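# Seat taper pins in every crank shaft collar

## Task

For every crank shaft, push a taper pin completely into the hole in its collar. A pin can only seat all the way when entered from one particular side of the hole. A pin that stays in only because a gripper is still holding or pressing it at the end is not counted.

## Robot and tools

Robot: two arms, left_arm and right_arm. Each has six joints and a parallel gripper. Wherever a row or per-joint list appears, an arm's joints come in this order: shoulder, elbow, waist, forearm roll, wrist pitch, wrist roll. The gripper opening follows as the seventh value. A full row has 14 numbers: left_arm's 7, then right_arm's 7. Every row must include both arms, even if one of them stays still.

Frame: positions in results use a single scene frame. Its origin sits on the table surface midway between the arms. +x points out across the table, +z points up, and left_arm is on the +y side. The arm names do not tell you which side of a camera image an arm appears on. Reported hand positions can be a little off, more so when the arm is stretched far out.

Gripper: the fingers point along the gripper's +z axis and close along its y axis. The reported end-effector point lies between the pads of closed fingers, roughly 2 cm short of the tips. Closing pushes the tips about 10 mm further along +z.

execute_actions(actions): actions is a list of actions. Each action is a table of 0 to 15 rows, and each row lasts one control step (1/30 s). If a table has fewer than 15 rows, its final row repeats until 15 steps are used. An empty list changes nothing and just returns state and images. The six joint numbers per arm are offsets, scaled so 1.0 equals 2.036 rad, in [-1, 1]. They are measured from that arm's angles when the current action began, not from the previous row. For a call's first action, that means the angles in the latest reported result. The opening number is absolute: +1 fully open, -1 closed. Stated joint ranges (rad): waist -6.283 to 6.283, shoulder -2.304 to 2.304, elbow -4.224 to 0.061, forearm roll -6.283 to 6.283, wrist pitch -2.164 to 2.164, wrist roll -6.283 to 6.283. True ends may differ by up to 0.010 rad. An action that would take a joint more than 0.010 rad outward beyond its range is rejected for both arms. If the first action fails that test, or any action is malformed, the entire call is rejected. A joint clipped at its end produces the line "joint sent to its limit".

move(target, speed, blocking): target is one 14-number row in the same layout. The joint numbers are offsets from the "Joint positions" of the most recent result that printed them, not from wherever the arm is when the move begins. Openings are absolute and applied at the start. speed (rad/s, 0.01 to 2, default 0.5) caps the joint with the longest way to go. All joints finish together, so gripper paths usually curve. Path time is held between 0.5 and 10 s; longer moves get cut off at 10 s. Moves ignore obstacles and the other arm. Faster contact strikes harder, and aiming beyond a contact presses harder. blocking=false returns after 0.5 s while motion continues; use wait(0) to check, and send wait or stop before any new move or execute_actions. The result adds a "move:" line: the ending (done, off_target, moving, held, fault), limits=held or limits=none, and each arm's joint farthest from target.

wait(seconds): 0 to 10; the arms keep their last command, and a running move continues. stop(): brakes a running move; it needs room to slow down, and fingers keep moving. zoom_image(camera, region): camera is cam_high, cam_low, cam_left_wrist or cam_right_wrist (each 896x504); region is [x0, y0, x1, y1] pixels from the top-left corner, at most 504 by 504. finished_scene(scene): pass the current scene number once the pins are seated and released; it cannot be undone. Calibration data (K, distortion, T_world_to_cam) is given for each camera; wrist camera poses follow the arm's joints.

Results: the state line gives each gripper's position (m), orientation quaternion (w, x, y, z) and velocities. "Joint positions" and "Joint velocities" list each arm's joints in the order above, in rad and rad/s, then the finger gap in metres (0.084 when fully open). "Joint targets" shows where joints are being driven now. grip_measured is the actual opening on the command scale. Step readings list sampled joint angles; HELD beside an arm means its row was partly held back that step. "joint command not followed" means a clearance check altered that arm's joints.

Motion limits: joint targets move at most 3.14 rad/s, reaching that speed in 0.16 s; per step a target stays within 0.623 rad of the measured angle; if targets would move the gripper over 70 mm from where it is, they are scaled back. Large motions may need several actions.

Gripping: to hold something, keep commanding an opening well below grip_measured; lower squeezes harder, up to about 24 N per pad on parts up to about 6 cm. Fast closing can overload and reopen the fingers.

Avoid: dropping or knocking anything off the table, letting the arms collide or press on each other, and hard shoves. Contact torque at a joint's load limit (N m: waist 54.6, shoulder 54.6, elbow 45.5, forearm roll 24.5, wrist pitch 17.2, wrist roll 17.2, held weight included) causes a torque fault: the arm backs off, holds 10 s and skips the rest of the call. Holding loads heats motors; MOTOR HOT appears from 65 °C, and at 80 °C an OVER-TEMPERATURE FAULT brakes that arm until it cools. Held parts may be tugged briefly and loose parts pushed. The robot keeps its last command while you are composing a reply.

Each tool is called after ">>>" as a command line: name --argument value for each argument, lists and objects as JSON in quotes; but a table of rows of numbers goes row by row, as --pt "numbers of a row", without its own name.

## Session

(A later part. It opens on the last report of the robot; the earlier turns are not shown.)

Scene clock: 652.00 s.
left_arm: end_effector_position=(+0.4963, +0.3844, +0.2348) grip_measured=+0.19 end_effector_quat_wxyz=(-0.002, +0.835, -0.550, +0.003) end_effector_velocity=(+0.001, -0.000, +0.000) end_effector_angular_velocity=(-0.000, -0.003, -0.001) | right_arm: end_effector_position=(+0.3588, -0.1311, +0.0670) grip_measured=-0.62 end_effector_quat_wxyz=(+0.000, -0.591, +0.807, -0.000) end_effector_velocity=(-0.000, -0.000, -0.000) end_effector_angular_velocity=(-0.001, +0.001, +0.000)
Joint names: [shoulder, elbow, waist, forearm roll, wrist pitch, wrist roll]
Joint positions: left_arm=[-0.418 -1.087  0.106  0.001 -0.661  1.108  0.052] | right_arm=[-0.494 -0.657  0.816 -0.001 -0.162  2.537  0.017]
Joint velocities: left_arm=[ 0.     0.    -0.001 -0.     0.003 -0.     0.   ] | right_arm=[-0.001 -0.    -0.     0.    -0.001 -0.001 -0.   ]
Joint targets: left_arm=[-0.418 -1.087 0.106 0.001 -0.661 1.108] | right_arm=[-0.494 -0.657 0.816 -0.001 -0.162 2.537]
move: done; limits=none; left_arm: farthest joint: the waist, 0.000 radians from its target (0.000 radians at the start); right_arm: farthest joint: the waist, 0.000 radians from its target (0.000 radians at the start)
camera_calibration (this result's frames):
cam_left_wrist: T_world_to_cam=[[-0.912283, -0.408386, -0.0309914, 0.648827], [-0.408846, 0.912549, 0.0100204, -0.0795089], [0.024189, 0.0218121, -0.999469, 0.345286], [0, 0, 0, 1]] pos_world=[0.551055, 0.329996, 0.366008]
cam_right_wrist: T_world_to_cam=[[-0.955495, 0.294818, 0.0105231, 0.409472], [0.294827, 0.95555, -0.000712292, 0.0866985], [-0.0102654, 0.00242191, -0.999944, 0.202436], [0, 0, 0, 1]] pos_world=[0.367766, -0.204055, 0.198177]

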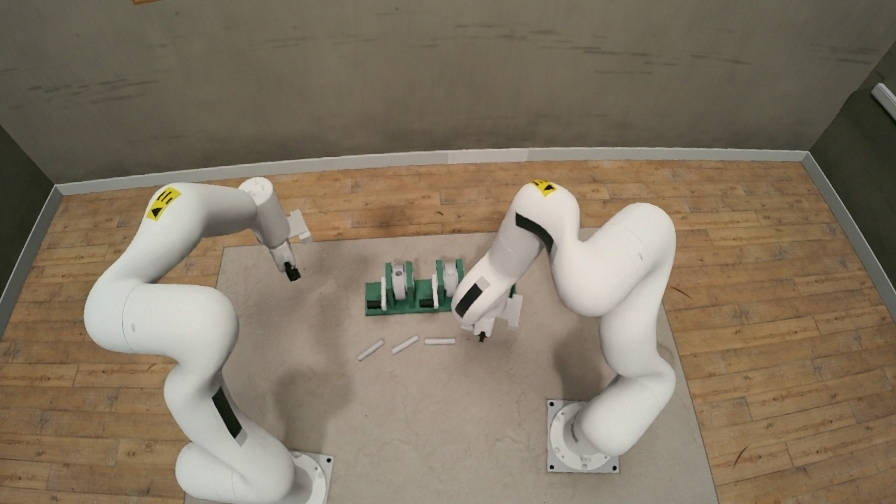

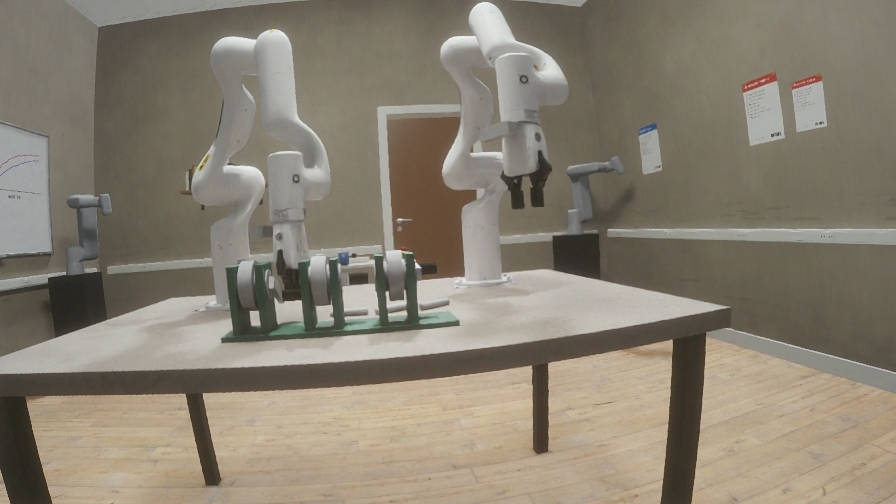

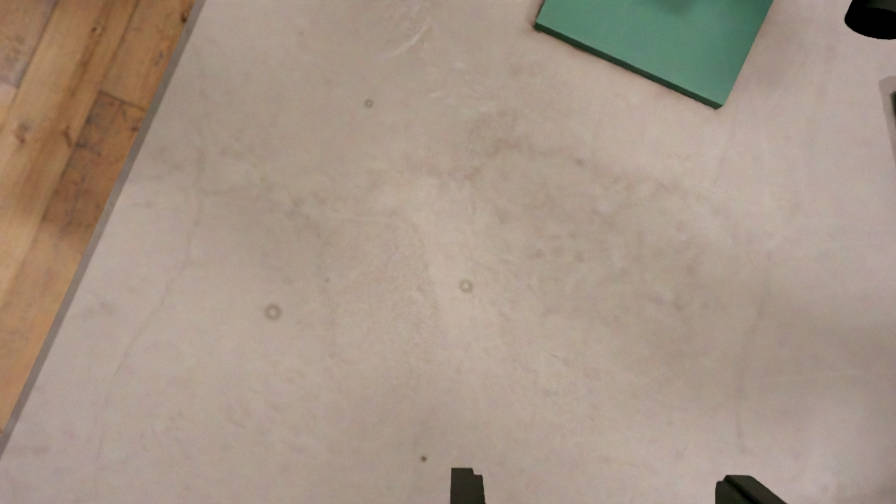

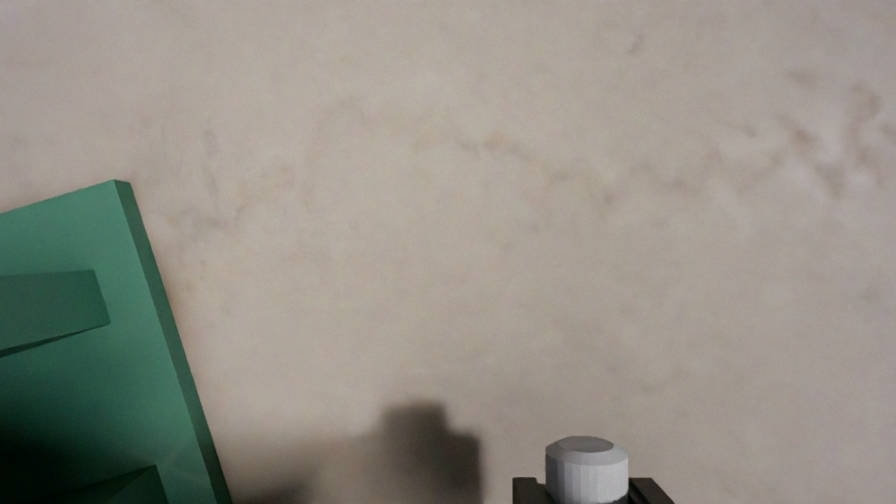

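>>> move --target '[0,0,0,0,0,0,0.2,0.17,0.08,-0.1395,0,-0.05,-0.6,-1]' --speed 0.7

>>> move --target '[0,0,0,0,0,0,0.2,0,0.09,0,0,0.5,-0.646,-1]' --speed 0.7

>>> move --target '[0,0,0,0,0,0,0.2,-0.2215,0,0,0,0.5427,0,-1]' --speed 0.5

>>> zoom_image --camera "cam_low" --region '[180,150,340,300]'

>>> zoom_image --camera "cam_high" --region '[440,200,580,320]'

Scene clock: 673.67 s.
left_arm: end_effector_position=(+0.4963, +0.3844, +0.2348) grip_measured=+0.19 end_effector_quat_wxyz=(-0.002, +0.835, -0.550, +0.003) end_effector_velocity=(-0.000, +0.000, -0.000) end_effector_angular_velocity=(-0.000, +0.001, +0.001) | right_arm: end_effector_position=(+0.3787, -0.2444, +0.1563) grip_measured=-0.62 end_effector_quat_wxyz=(-0.031, +0.891, -0.453, +0.027) end_effector_velocity=(-0.001, -0.000, +0.000) end_effector_angular_velocity=(-0.001, +0.002, +0.000)
Joint names: [shoulder, elbow, waist, forearm roll, wrist pitch, wrist roll]
Joint positions: left_arm=[-0.418 -1.087  0.106  0.001 -0.661  1.108  0.052] | right_arm=[-0.148 -0.494  0.532 -0.001 -0.264  1.316  0.017]
Joint velocities: left_arm=[-0.     0.     0.    -0.    -0.001 -0.    -0.   ] | right_arm=[ 0.001  0.001 -0.    -0.    -0.003 -0.    -0.   ]
Joint targets: left_arm=[-0.418 -1.087 0.106 0.001 -0.661 1.108] | right_arm=[-0.148 -0.494 0.532 -0.001 -0.264 1.316]
move: done; limits=none; left_arm: farthest joint: the waist, 0.000 radians from its target (0.000 radians at the start); right_arm: farthest joint: the wrist roll, 0.001 radians from its target (1.222 radians at the start)
camera_calibration (this result's frames):
cam_left_wrist: T_world_to_cam=[[-0.912283, -0.408386, -0.0309914, 0.648827], [-0.408846, 0.912549, 0.0100204, -0.0795089], [0.0241889, 0.0218121, -0.999469, 0.345286], [0, 0, 0, 1]] pos_world=[0.551055, 0.329996, 0.366008]
cam_right_wrist: T_world_to_cam=[[-0.801029, -0.594744, -0.0680579, 0.197362], [-0.594725, 0.803607, -0.0227484, 0.492271], [0.0682213, 0.0222537, -0.997422, 0.266945], [0, 0, 0, 1]] pos_world=[0.432647, -0.284153, 0.290887]

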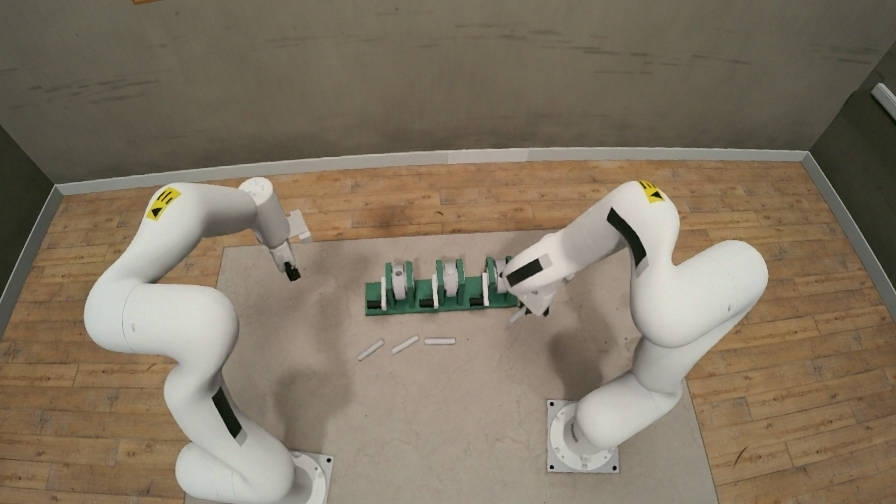

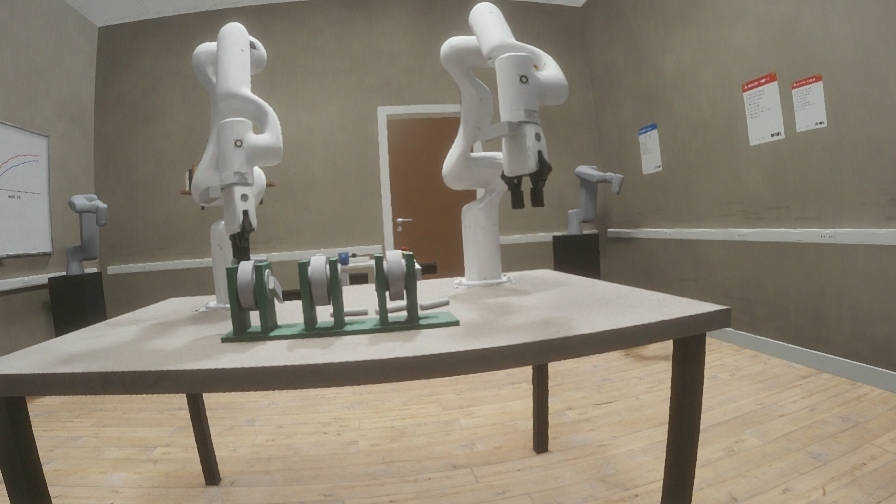

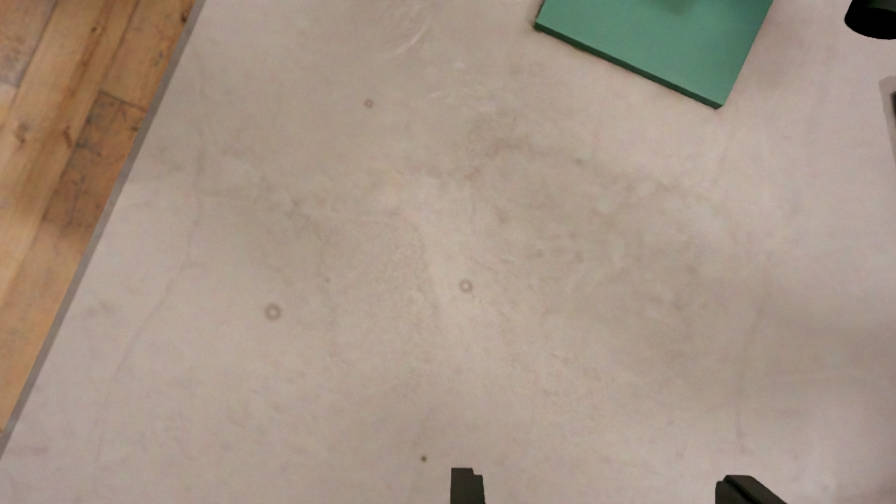

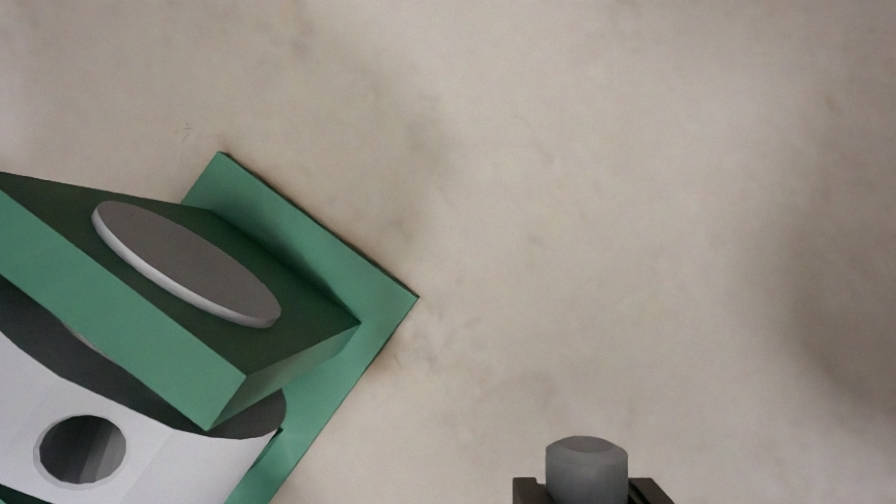

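Scene clock: 676.03 s.
left_arm: end_effector_position=(+0.4963, +0.3844, +0.2348) grip_measured=+0.19 end_effector_quat_wxyz=(-0.002, +0.835, -0.550, +0.003) end_effector_velocity=(-0.000, -0.000, +0.001) end_effector_angular_velocity=(-0.001, -0.000, +0.001) | right_arm: end_effector_position=(+0.4767, -0.2055, +0.2050) grip_measured=-0.62 end_effector_quat_wxyz=(-0.083, +0.881, +0.167, +0.435) end_effector_velocity=(-0.000, -0.000, +0.000) end_effector_angular_velocity=(-0.001, -0.002, +0.001)
Joint names: [shoulder, elbow, waist, forearm roll, wrist pitch, wrist roll]
Joint positions: left_arm=[-0.418 -1.087  0.106  0.001 -0.661  1.108  0.052] | right_arm=[-0.148 -0.311  0.532 -0.001  0.753  0.001  0.017]
Joint velocities: left_arm=[ 0.002  0.     0.    -0.001 -0.001  0.    -0.   ] | right_arm=[ 0.001  0.001 -0.    -0.     0.001 -0.002 -0.   ]
Joint targets: left_arm=[-0.418 -1.087 0.106 0.001 -0.661 1.108] | right_arm=[-0.148 -0.311 0.532 -0.001 0.754 0.001]
move: done; limits=none; left_arm: farthest joint: the waist, 0.000 radians from its target (0.000 radians at the start); right_arm: farthest joint: the waist, 0.000 radians from its target (0.000 radians at the start)
camera_calibration (this result's frames):
cam_left_wrist: T_world_to_cam=[[-0.912283, -0.408387, -0.0309915, 0.648827], [-0.408846, 0.912548, 0.0100204, -0.0795088], [0.024189, 0.0218122, -0.999469, 0.345286], [0, 0, 0, 1]] pos_world=[0.551055, 0.329996, 0.366008]
cam_right_wrist: T_world_to_cam=[[0.362564, -0.931887, 0.0115644, -0.338014], [-0.56281, -0.228826, -0.794282, 0.451226], [0.742828, 0.281469, -0.607439, -0.0403103], [0, 0, 0, 1]] pos_world=[0.406449, -0.200393, 0.337823]

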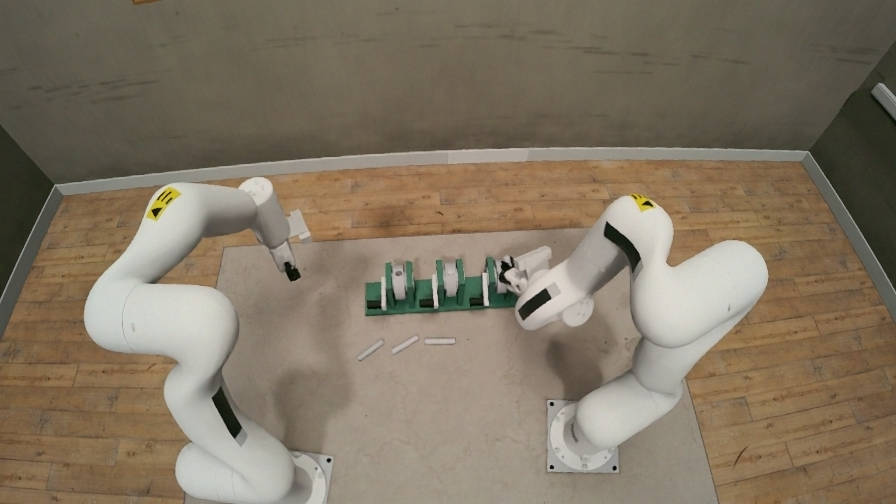

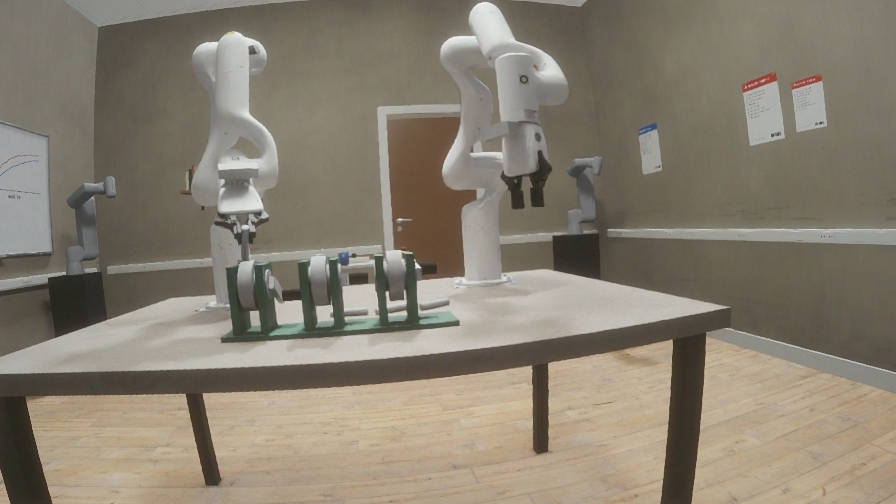

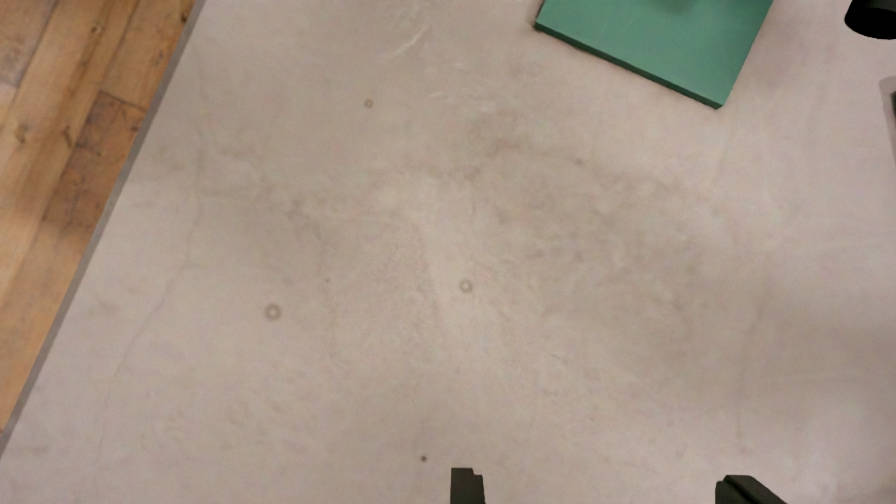

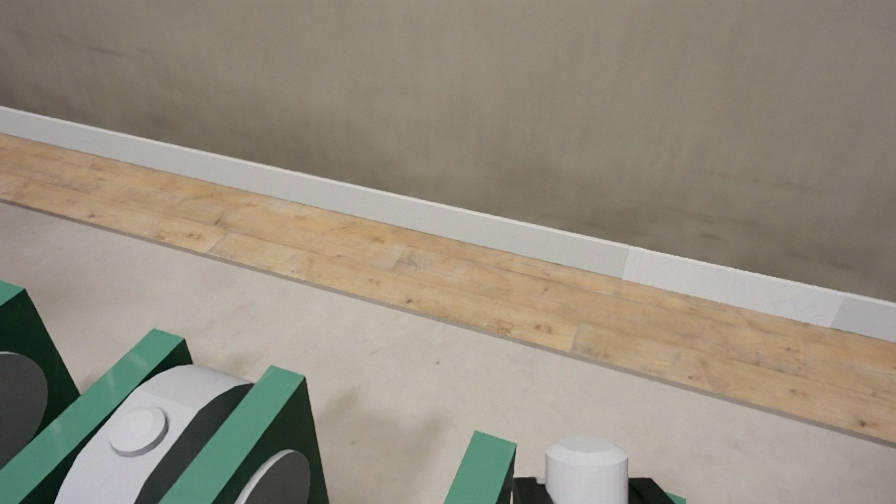

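Scene clock: 678.70 s.
left_arm: end_effector_position=(+0.4963, +0.3844, +0.2348) grip_measured=+0.19 end_effector_quat_wxyz=(-0.002, +0.835, -0.550, +0.003) end_effector_velocity=(+0.000, +0.000, +0.001) end_effector_angular_velocity=(+0.001, -0.001, -0.001) | right_arm: end_effector_position=(+0.4940, -0.1986, +0.2351) grip_measured=-0.62 end_effector_quat_wxyz=(-0.133, +0.695, +0.132, +0.694) end_effector_velocity=(-0.000, -0.000, -0.001) end_effector_angular_velocity=(-0.000, +0.001, -0.000)
Joint names: [shoulder, elbow, waist, forearm roll, wrist pitch, wrist roll]
Joint positions: left_arm=[-0.418 -1.087  0.106  0.001 -0.661  1.108  0.052] | right_arm=[-0.599 -0.311  0.532 -0.001  1.858  0.001  0.017]
Joint velocities: left_arm=[ 0.001 -0.     0.     0.001 -0.001 -0.    -0.   ] | right_arm=[-0.002  0.    -0.     0.     0.001  0.     0.   ]
Joint targets: left_arm=[-0.418 -1.087 0.106 0.001 -0.661 1.108] | right_arm=[-0.599 -0.311 0.532 -0.001 1.858 0.001]
move: done; limits=none; left_arm: farthest joint: the waist, 0.000 radians from its target (0.000 radians at the start); right_arm: farthest joint: the waist, 0.000 radians from its target (0.000 radians at the start)
camera_calibration (this result's frames):
cam_left_wrist: T_world_to_cam=[[-0.912283, -0.408387, -0.0309915, 0.648827], [-0.408846, 0.912548, 0.0100204, -0.0795088], [0.0241891, 0.0218122, -0.999469, 0.345286], [0, 0, 0, 1]] pos_world=[0.551055, 0.329997, 0.366008]
cam_right_wrist: T_world_to_cam=[[0.357089, -0.934053, 0.00567409, -0.334562], [0.00304418, -0.00491081, -0.999983, 0.29973], [0.934065, 0.357101, 0.00108983, -0.259319], [0, 0, 0, 1]] pos_world=[0.360777, -0.218424, 0.301906]

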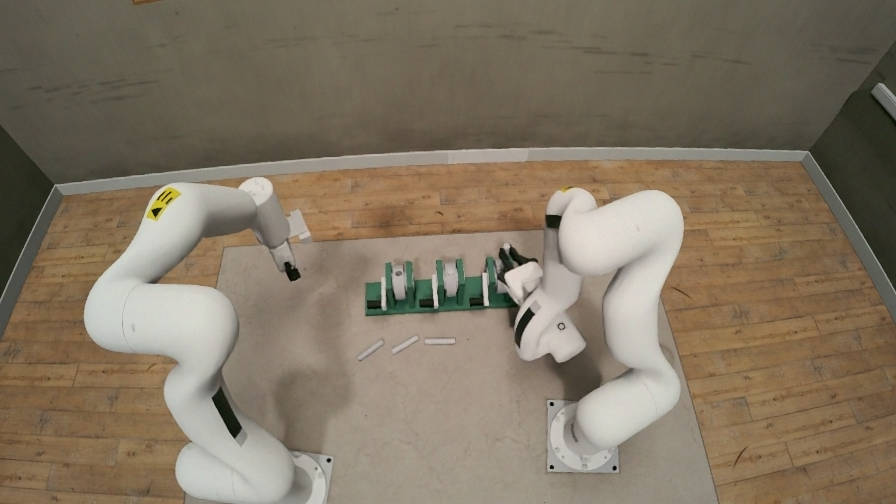

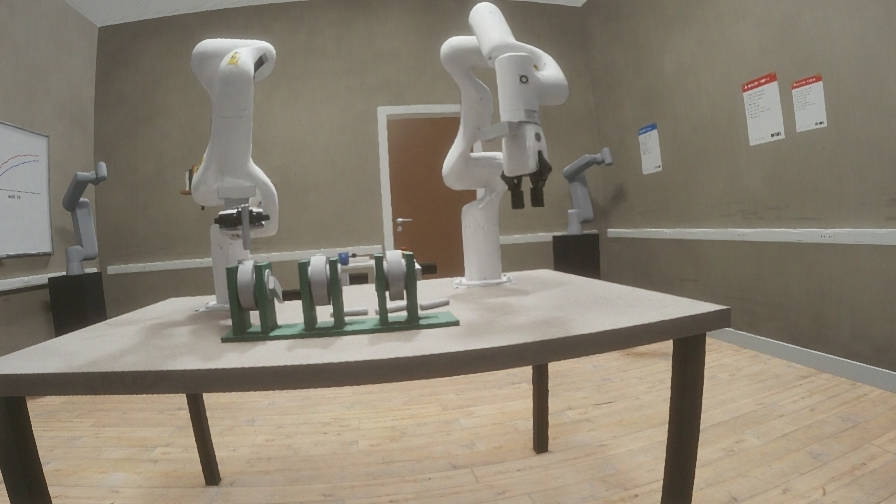

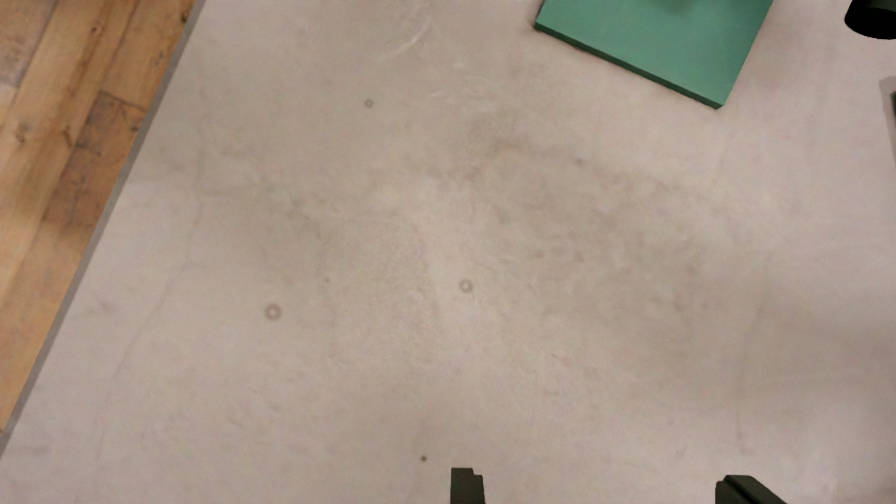

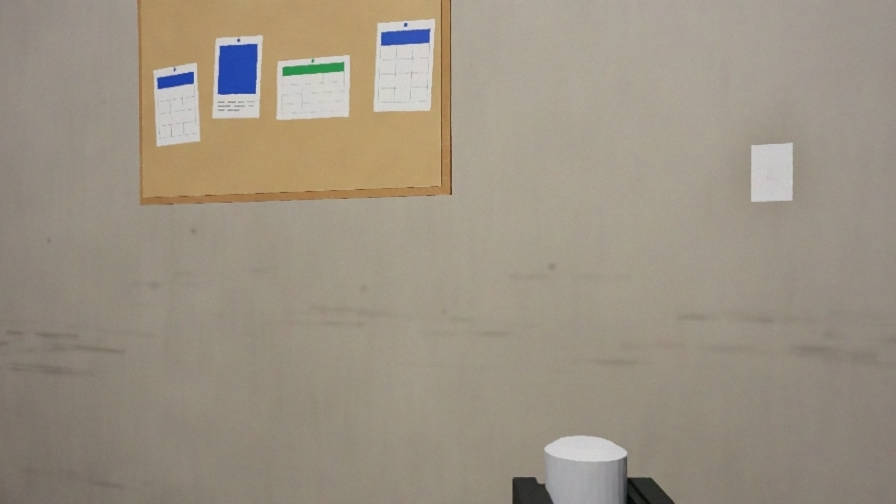

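Region (180, 150, 340, 300) of cam_low's 896x504 image, scaled by 3.150, with more detail than that image has; it fills the top 472 rows of this view, and the rest is white.

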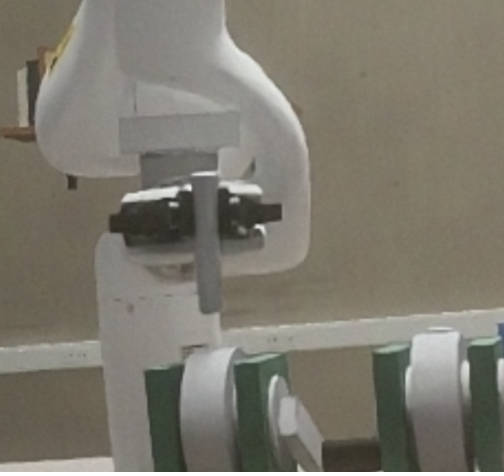

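Region (440, 200, 580, 320) of cam_high's 896x504 image, scaled by 3.600, with more detail than that image has; it fills the top 432 rows of this view, and the rest is white.

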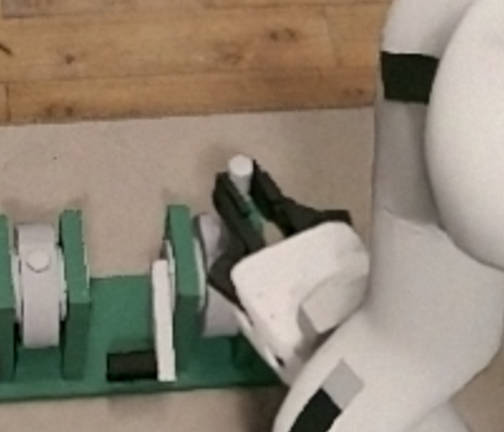

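>>> move --target '[0.279,0.448,-0.2235,0,0.605,-0.544,0.2,-0.0581,-0.2095,0.2075,0,-0.151,0,-1]' --speed 0.6

>>> move --target '[0,0,0,0,0,0,0.2,-0.0263,-0.0082,0,0,0.0181,0,-1]' --speed 0.1

>>> zoom_image --camera "cam_low" --region '[350,190,450,290]'

Scene clock: 701.97 s.
left_arm: end_effector_position=(+0.3136, +0.2133, +0.2410) grip_measured=+0.19 end_effector_quat_wxyz=(+0.109, +0.872, -0.228, +0.419) end_effector_velocity=(-0.001, -0.000, -0.000) end_effector_angular_velocity=(-0.000, +0.000, -0.001) | right_arm: end_effector_position=(+0.5012, +0.0946, +0.2353) grip_measured=-0.62 end_effector_quat_wxyz=(-0.275, +0.652, +0.274, +0.651) end_effector_velocity=(-0.001, +0.001, +0.001) end_effector_angular_velocity=(+0.000, -0.001, +0.002)
Joint names: [shoulder, elbow, waist, forearm roll, wrist pitch, wrist roll]
Joint positions: left_arm=[ 0.15  -0.176 -0.349  0.001  0.57   0.001  0.052] | right_arm=[-0.717 -0.737  0.954 -0.001  1.551  0.001  0.017]
Joint velocities: left_arm=[ 0.002  0.002 -0.002  0.    -0.    -0.001 -0.   ] | right_arm=[ 0.001 -0.     0.002 -0.     0.    -0.001  0.   ]
Joint targets: left_arm=[0.150 -0.175 -0.349 0.001 0.570 0.001] | right_arm=[-0.717 -0.738 0.954 -0.001 1.551 0.001]
move: done; limits=none; left_arm: farthest joint: the elbow, 0.001 radians from its target (0.912 radians at the start); right_arm: farthest joint: the waist, 0.000 radians from its target (0.423 radians at the start)
camera_calibration (this result's frames):
cam_left_wrist: T_world_to_cam=[[-0.465406, -0.885083, -0.00501059, 0.367755], [-0.560525, 0.299115, -0.772232, 0.368855], [0.684988, -0.356593, -0.635321, 0.145412], [0, 0, 0, 1]] pos_world=[0.278303, 0.267017, 0.379068]
cam_right_wrist: T_world_to_cam=[[0.708474, -0.705713, 0.00591631, -0.260985], [0.00544519, -0.0029168, -0.999981, 0.299965], [0.705716, 0.708492, 0.00177626, -0.289657], [0, 0, 0, 1]] pos_world=[0.387683, 0.0219137, 0.302018]

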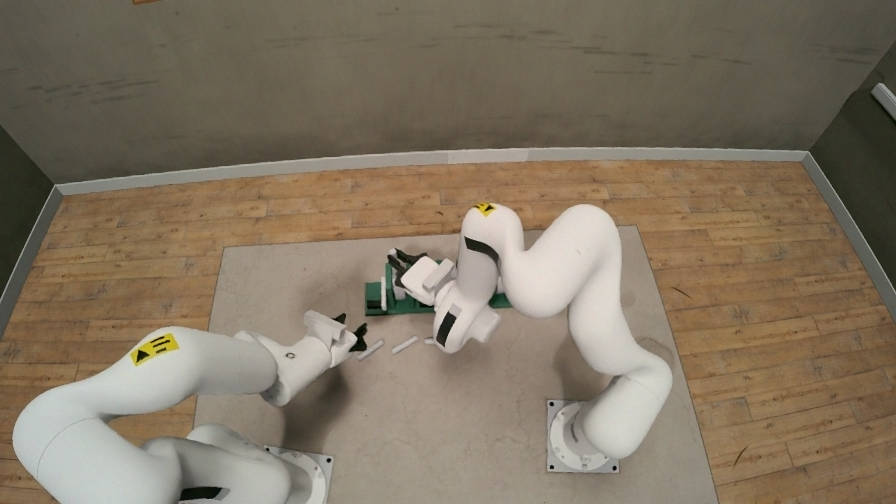

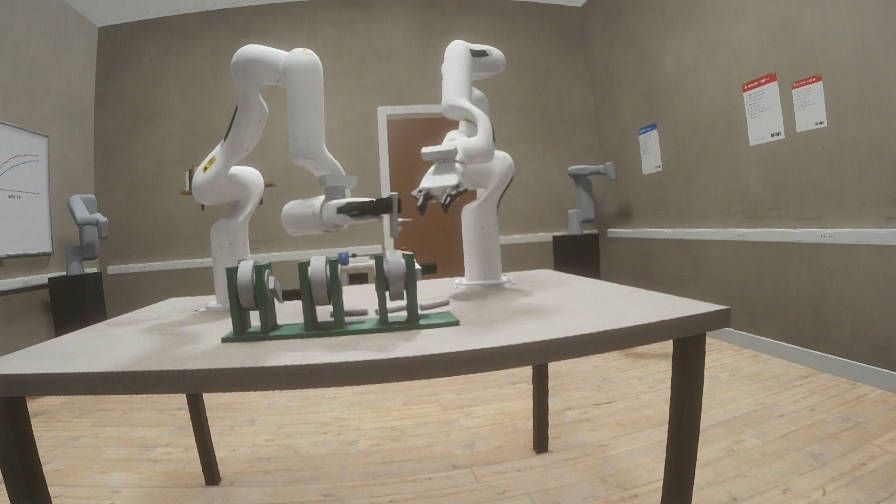

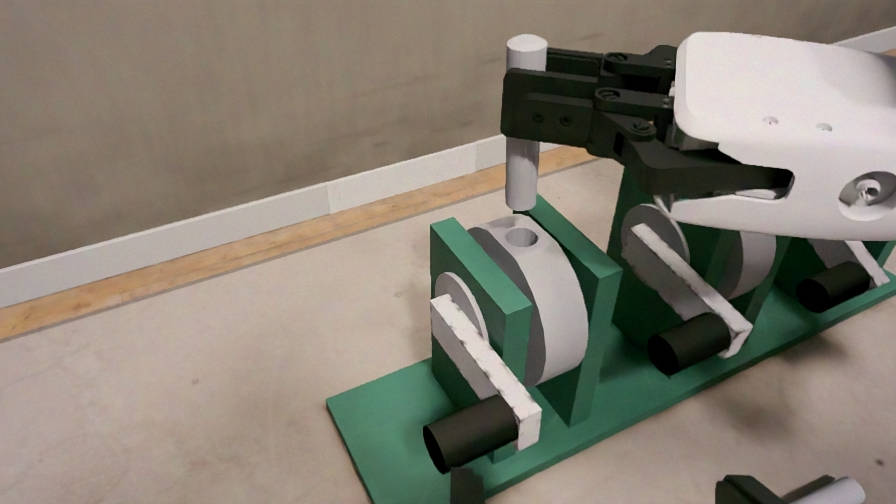

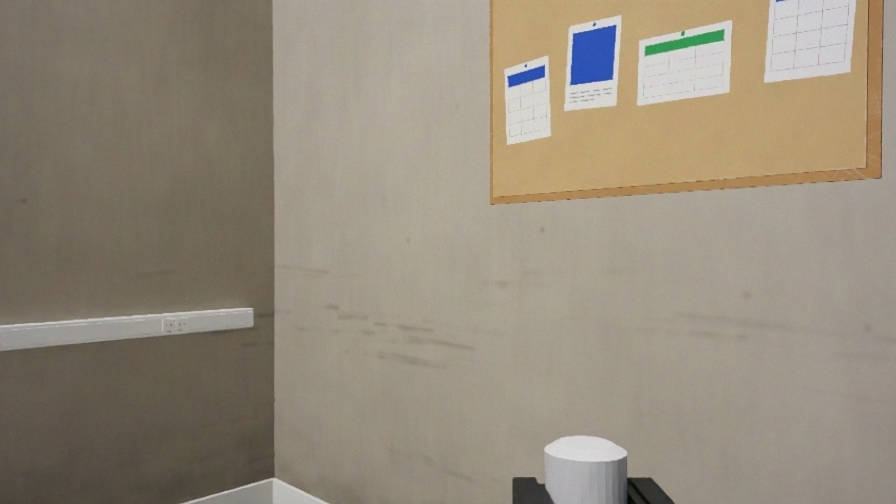

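Scene clock: 702.80 s.
left_arm: end_effector_position=(+0.3136, +0.2133, +0.2410) grip_measured=+0.19 end_effector_quat_wxyz=(+0.109, +0.872, -0.228, +0.419) end_effector_velocity=(-0.000, -0.000, +0.000) end_effector_angular_velocity=(+0.000, -0.000, -0.001) | right_arm: end_effector_position=(+0.5010, +0.0944, +0.2157) grip_measured=-0.62 end_effector_quat_wxyz=(-0.275, +0.651, +0.274, +0.652) end_effector_velocity=(-0.000, +0.000, +0.000) end_effector_angular_velocity=(+0.001, -0.001, +0.001)
Joint names: [shoulder, elbow, waist, forearm roll, wrist pitch, wrist roll]
Joint positions: left_arm=[ 0.15  -0.176 -0.349  0.001  0.57   0.001  0.052] | right_arm=[-0.77  -0.754  0.954 -0.001  1.588  0.001  0.017]
Joint velocities: left_arm=[ 0.001  0.    -0.     0.001 -0.001 -0.     0.   ] | right_arm=[ 0.    -0.     0.001 -0.     0.001 -0.    -0.   ]
Joint targets: left_arm=[0.150 -0.176 -0.349 0.001 0.570 0.001] | right_arm=[-0.770 -0.754 0.954 -0.001 1.588 0.001]
move: done; limits=none; left_arm: farthest joint: the waist, 0.000 radians from its target (0.000 radians at the start); right_arm: farthest joint: the waist, 0.000 radians from its target (0.000 radians at the start)
camera_calibration (this result's frames):
cam_left_wrist: T_world_to_cam=[[-0.465406, -0.885083, -0.00501068, 0.367755], [-0.560525, 0.299115, -0.772232, 0.368856], [0.684988, -0.356593, -0.635321, 0.145412], [0, 0, 0, 1]] pos_world=[0.278303, 0.267017, 0.379068]
cam_right_wrist: T_world_to_cam=[[0.708473, -0.705714, 0.00588383, -0.260865], [0.0055729, -0.00274257, -0.999981, 0.280323], [0.705716, 0.708492, 0.00198984, -0.289389], [0, 0, 0, 1]] pos_world=[0.38748, 0.0217023, 0.282429]

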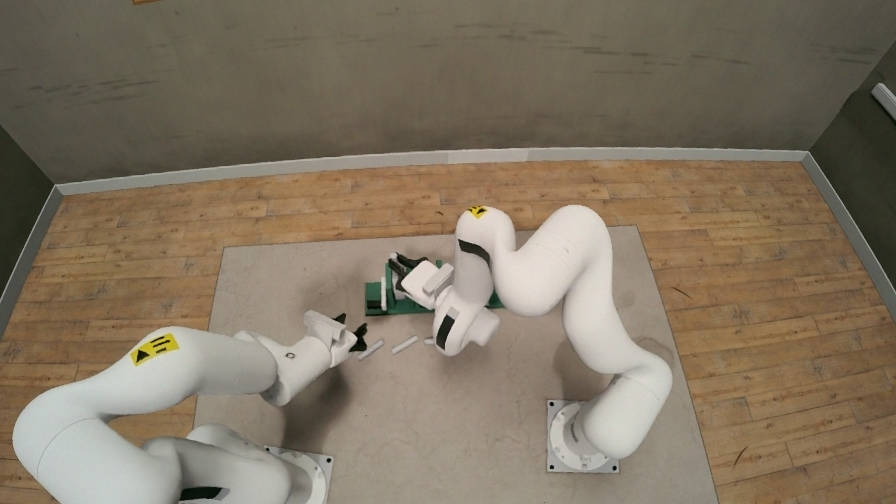

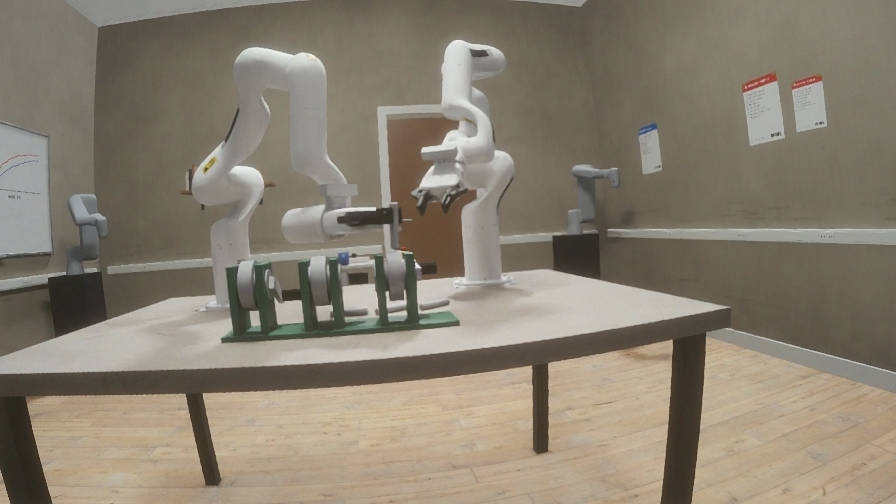

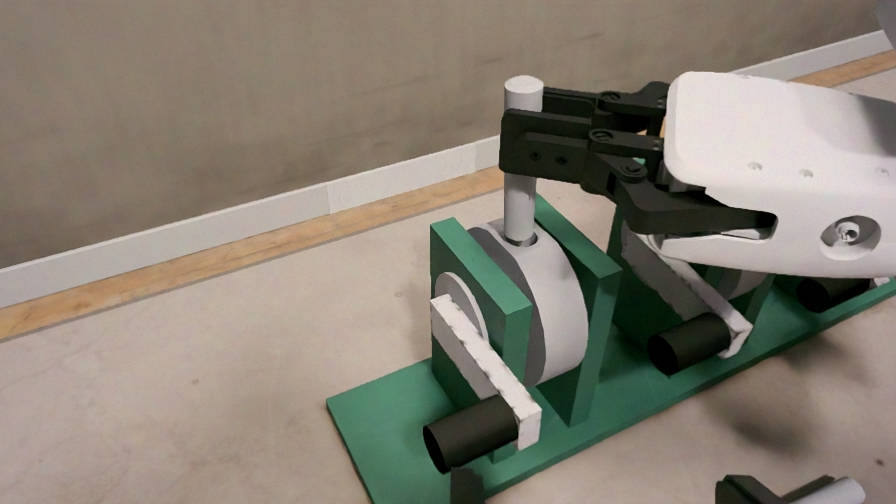

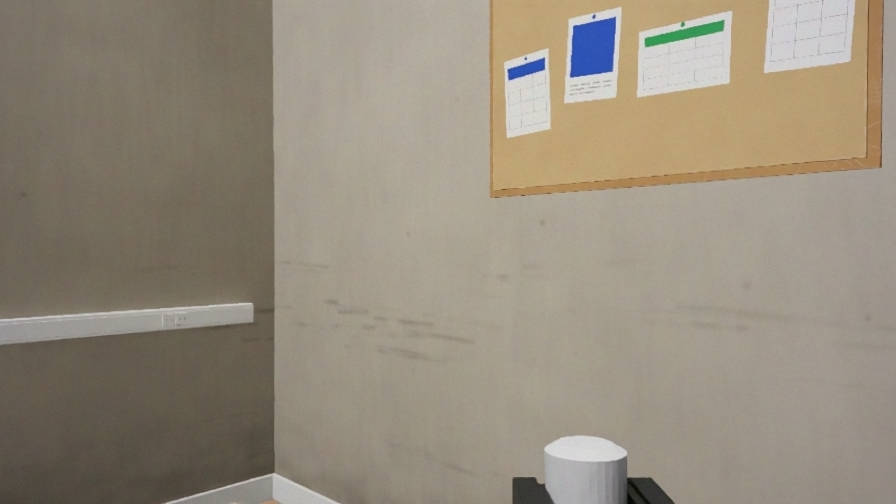

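Region (350, 190, 450, 290) of cam_low's 896x504 image, scaled by 5.040, with more detail than that image has.

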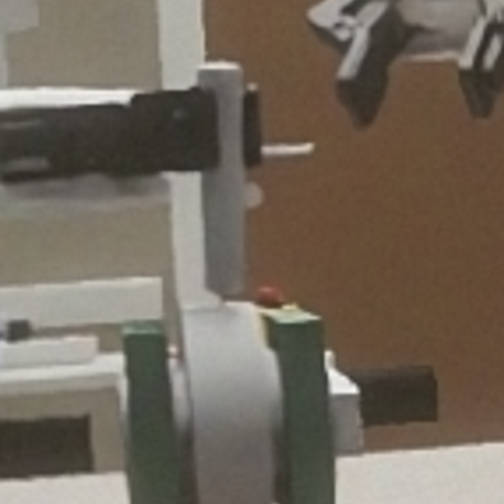

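>>> move --target '[0,0,0,0,0,0,0.2,-0.005,-0.0015,0,0,0.0035,0,-1]' --speed 0.03

>>> zoom_image --camera "cam_left_wrist" --region '[470,190,570,290]'

>>> zoom_image --camera "cam_low" --region '[370,230,420,280]'

Scene clock: 718.93 s.
left_arm: end_effector_position=(+0.3136, +0.2133, +0.2410) grip_measured=+0.19 end_effector_quat_wxyz=(+0.109, +0.872, -0.228, +0.419) end_effector_velocity=(-0.000, +0.000, -0.001) end_effector_angular_velocity=(+0.002, +0.003, -0.000) | right_arm: end_effector_position=(+0.5008, +0.0942, +0.2120) grip_measured=-0.62 end_effector_quat_wxyz=(-0.275, +0.651, +0.274, +0.652) end_effector_velocity=(-0.000, +0.002, +0.002) end_effector_angular_velocity=(+0.004, -0.003, +0.002)
Joint names: [shoulder, elbow, waist, forearm roll, wrist pitch, wrist roll]
Joint positions: left_arm=[ 0.15  -0.176 -0.349  0.001  0.57   0.001  0.052] | right_arm=[-0.78  -0.757  0.954 -0.001  1.595  0.001  0.017]
Joint velocities: left_arm=[-0.002  0.    -0.     0.    -0.002  0.     0.   ] | right_arm=[ 0.002 -0.001  0.002  0.     0.001  0.001 -0.   ]
Joint targets: left_arm=[0.150 -0.176 -0.349 0.001 0.570 0.001] | right_arm=[-0.780 -0.757 0.954 -0.001 1.595 0.001]
move: done; limits=none; left_arm: farthest joint: the waist, 0.000 radians from its target (0.000 radians at the start); right_arm: farthest joint: the waist, 0.000 radians from its target (0.000 radians at the start)
camera_calibration (this result's frames):
cam_left_wrist: T_world_to_cam=[[-0.465406, -0.885083, -0.00501065, 0.367755], [-0.560525, 0.299115, -0.772232, 0.368855], [0.684988, -0.356593, -0.635321, 0.145412], [0, 0, 0, 1]] pos_world=[0.278303, 0.267017, 0.379068]
cam_right_wrist: T_world_to_cam=[[0.708473, -0.705714, 0.00587808, -0.260844], [0.00557992, -0.00272737, -0.999981, 0.276548], [0.705716, 0.708492, 0.00200556, -0.289168], [0, 0, 0, 1]] pos_world=[0.387328, 0.021546, 0.278656]

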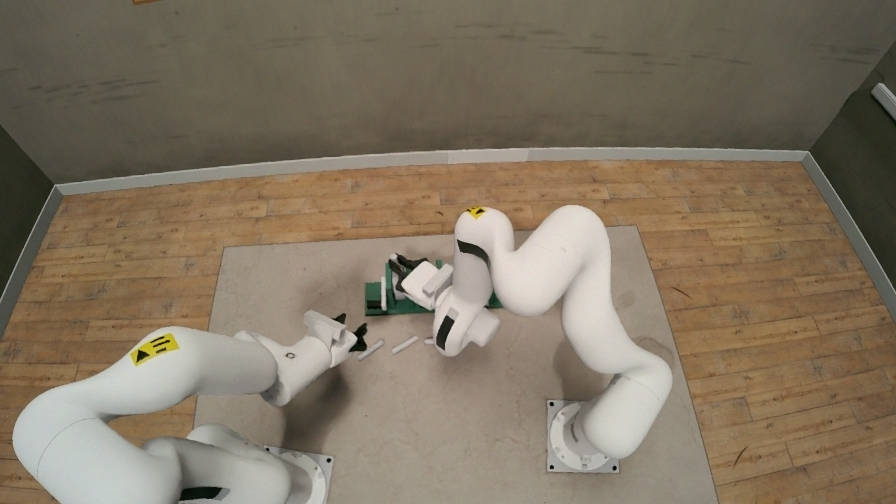

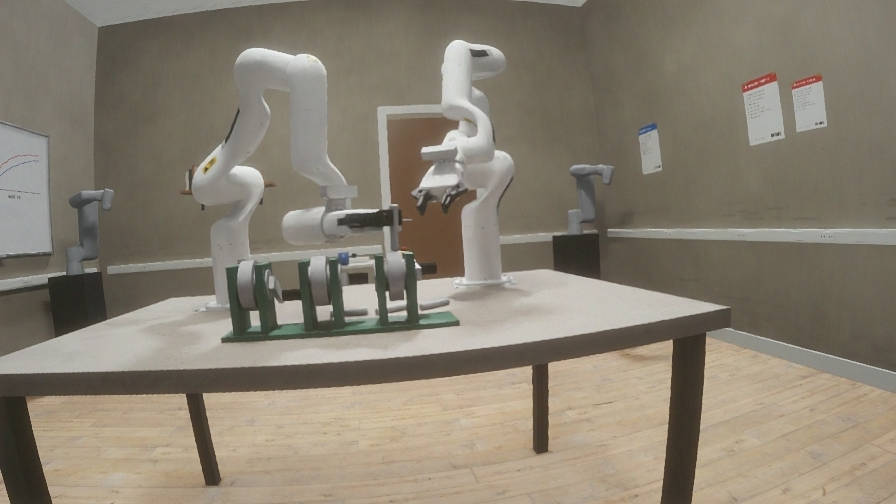

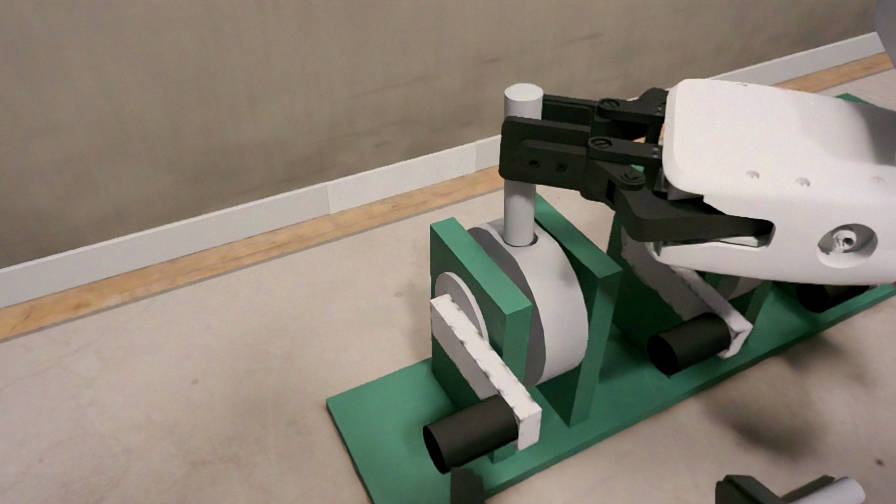

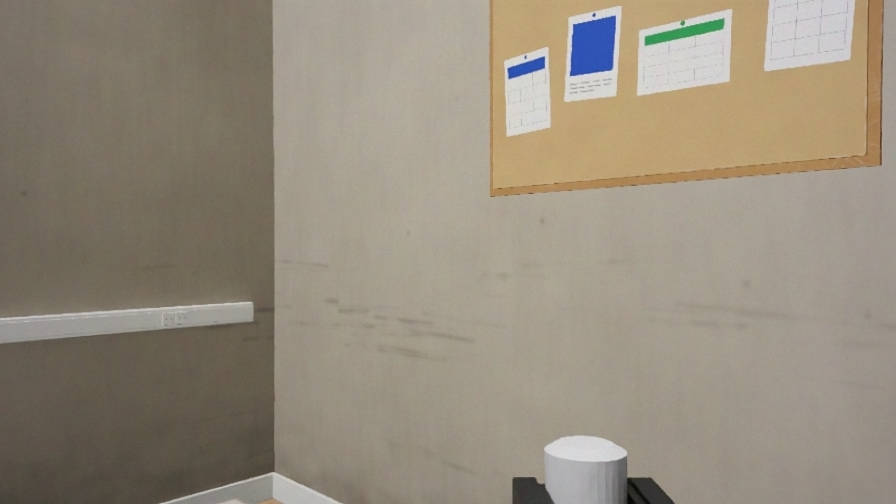

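Region (470, 190, 570, 290) of cam_left_wrist's 896x504 image, scaled by 5.040, with more detail than that image has.

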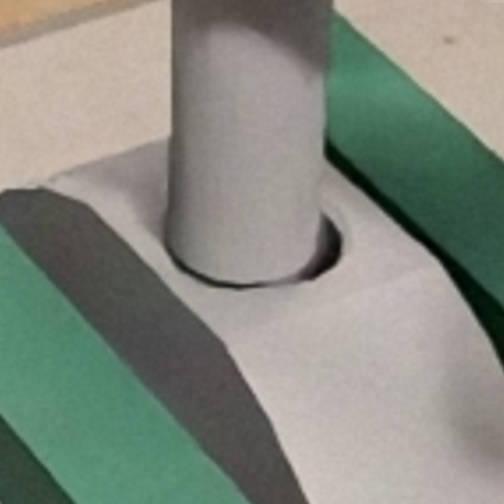

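Region (370, 230, 420, 280) of cam_low's 896x504 image, scaled by 10.080, with more detail than that image has.

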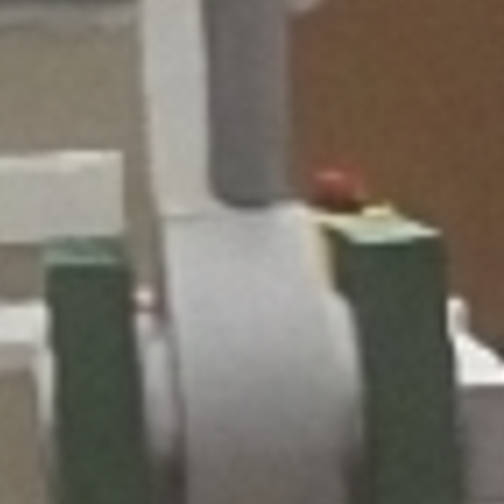

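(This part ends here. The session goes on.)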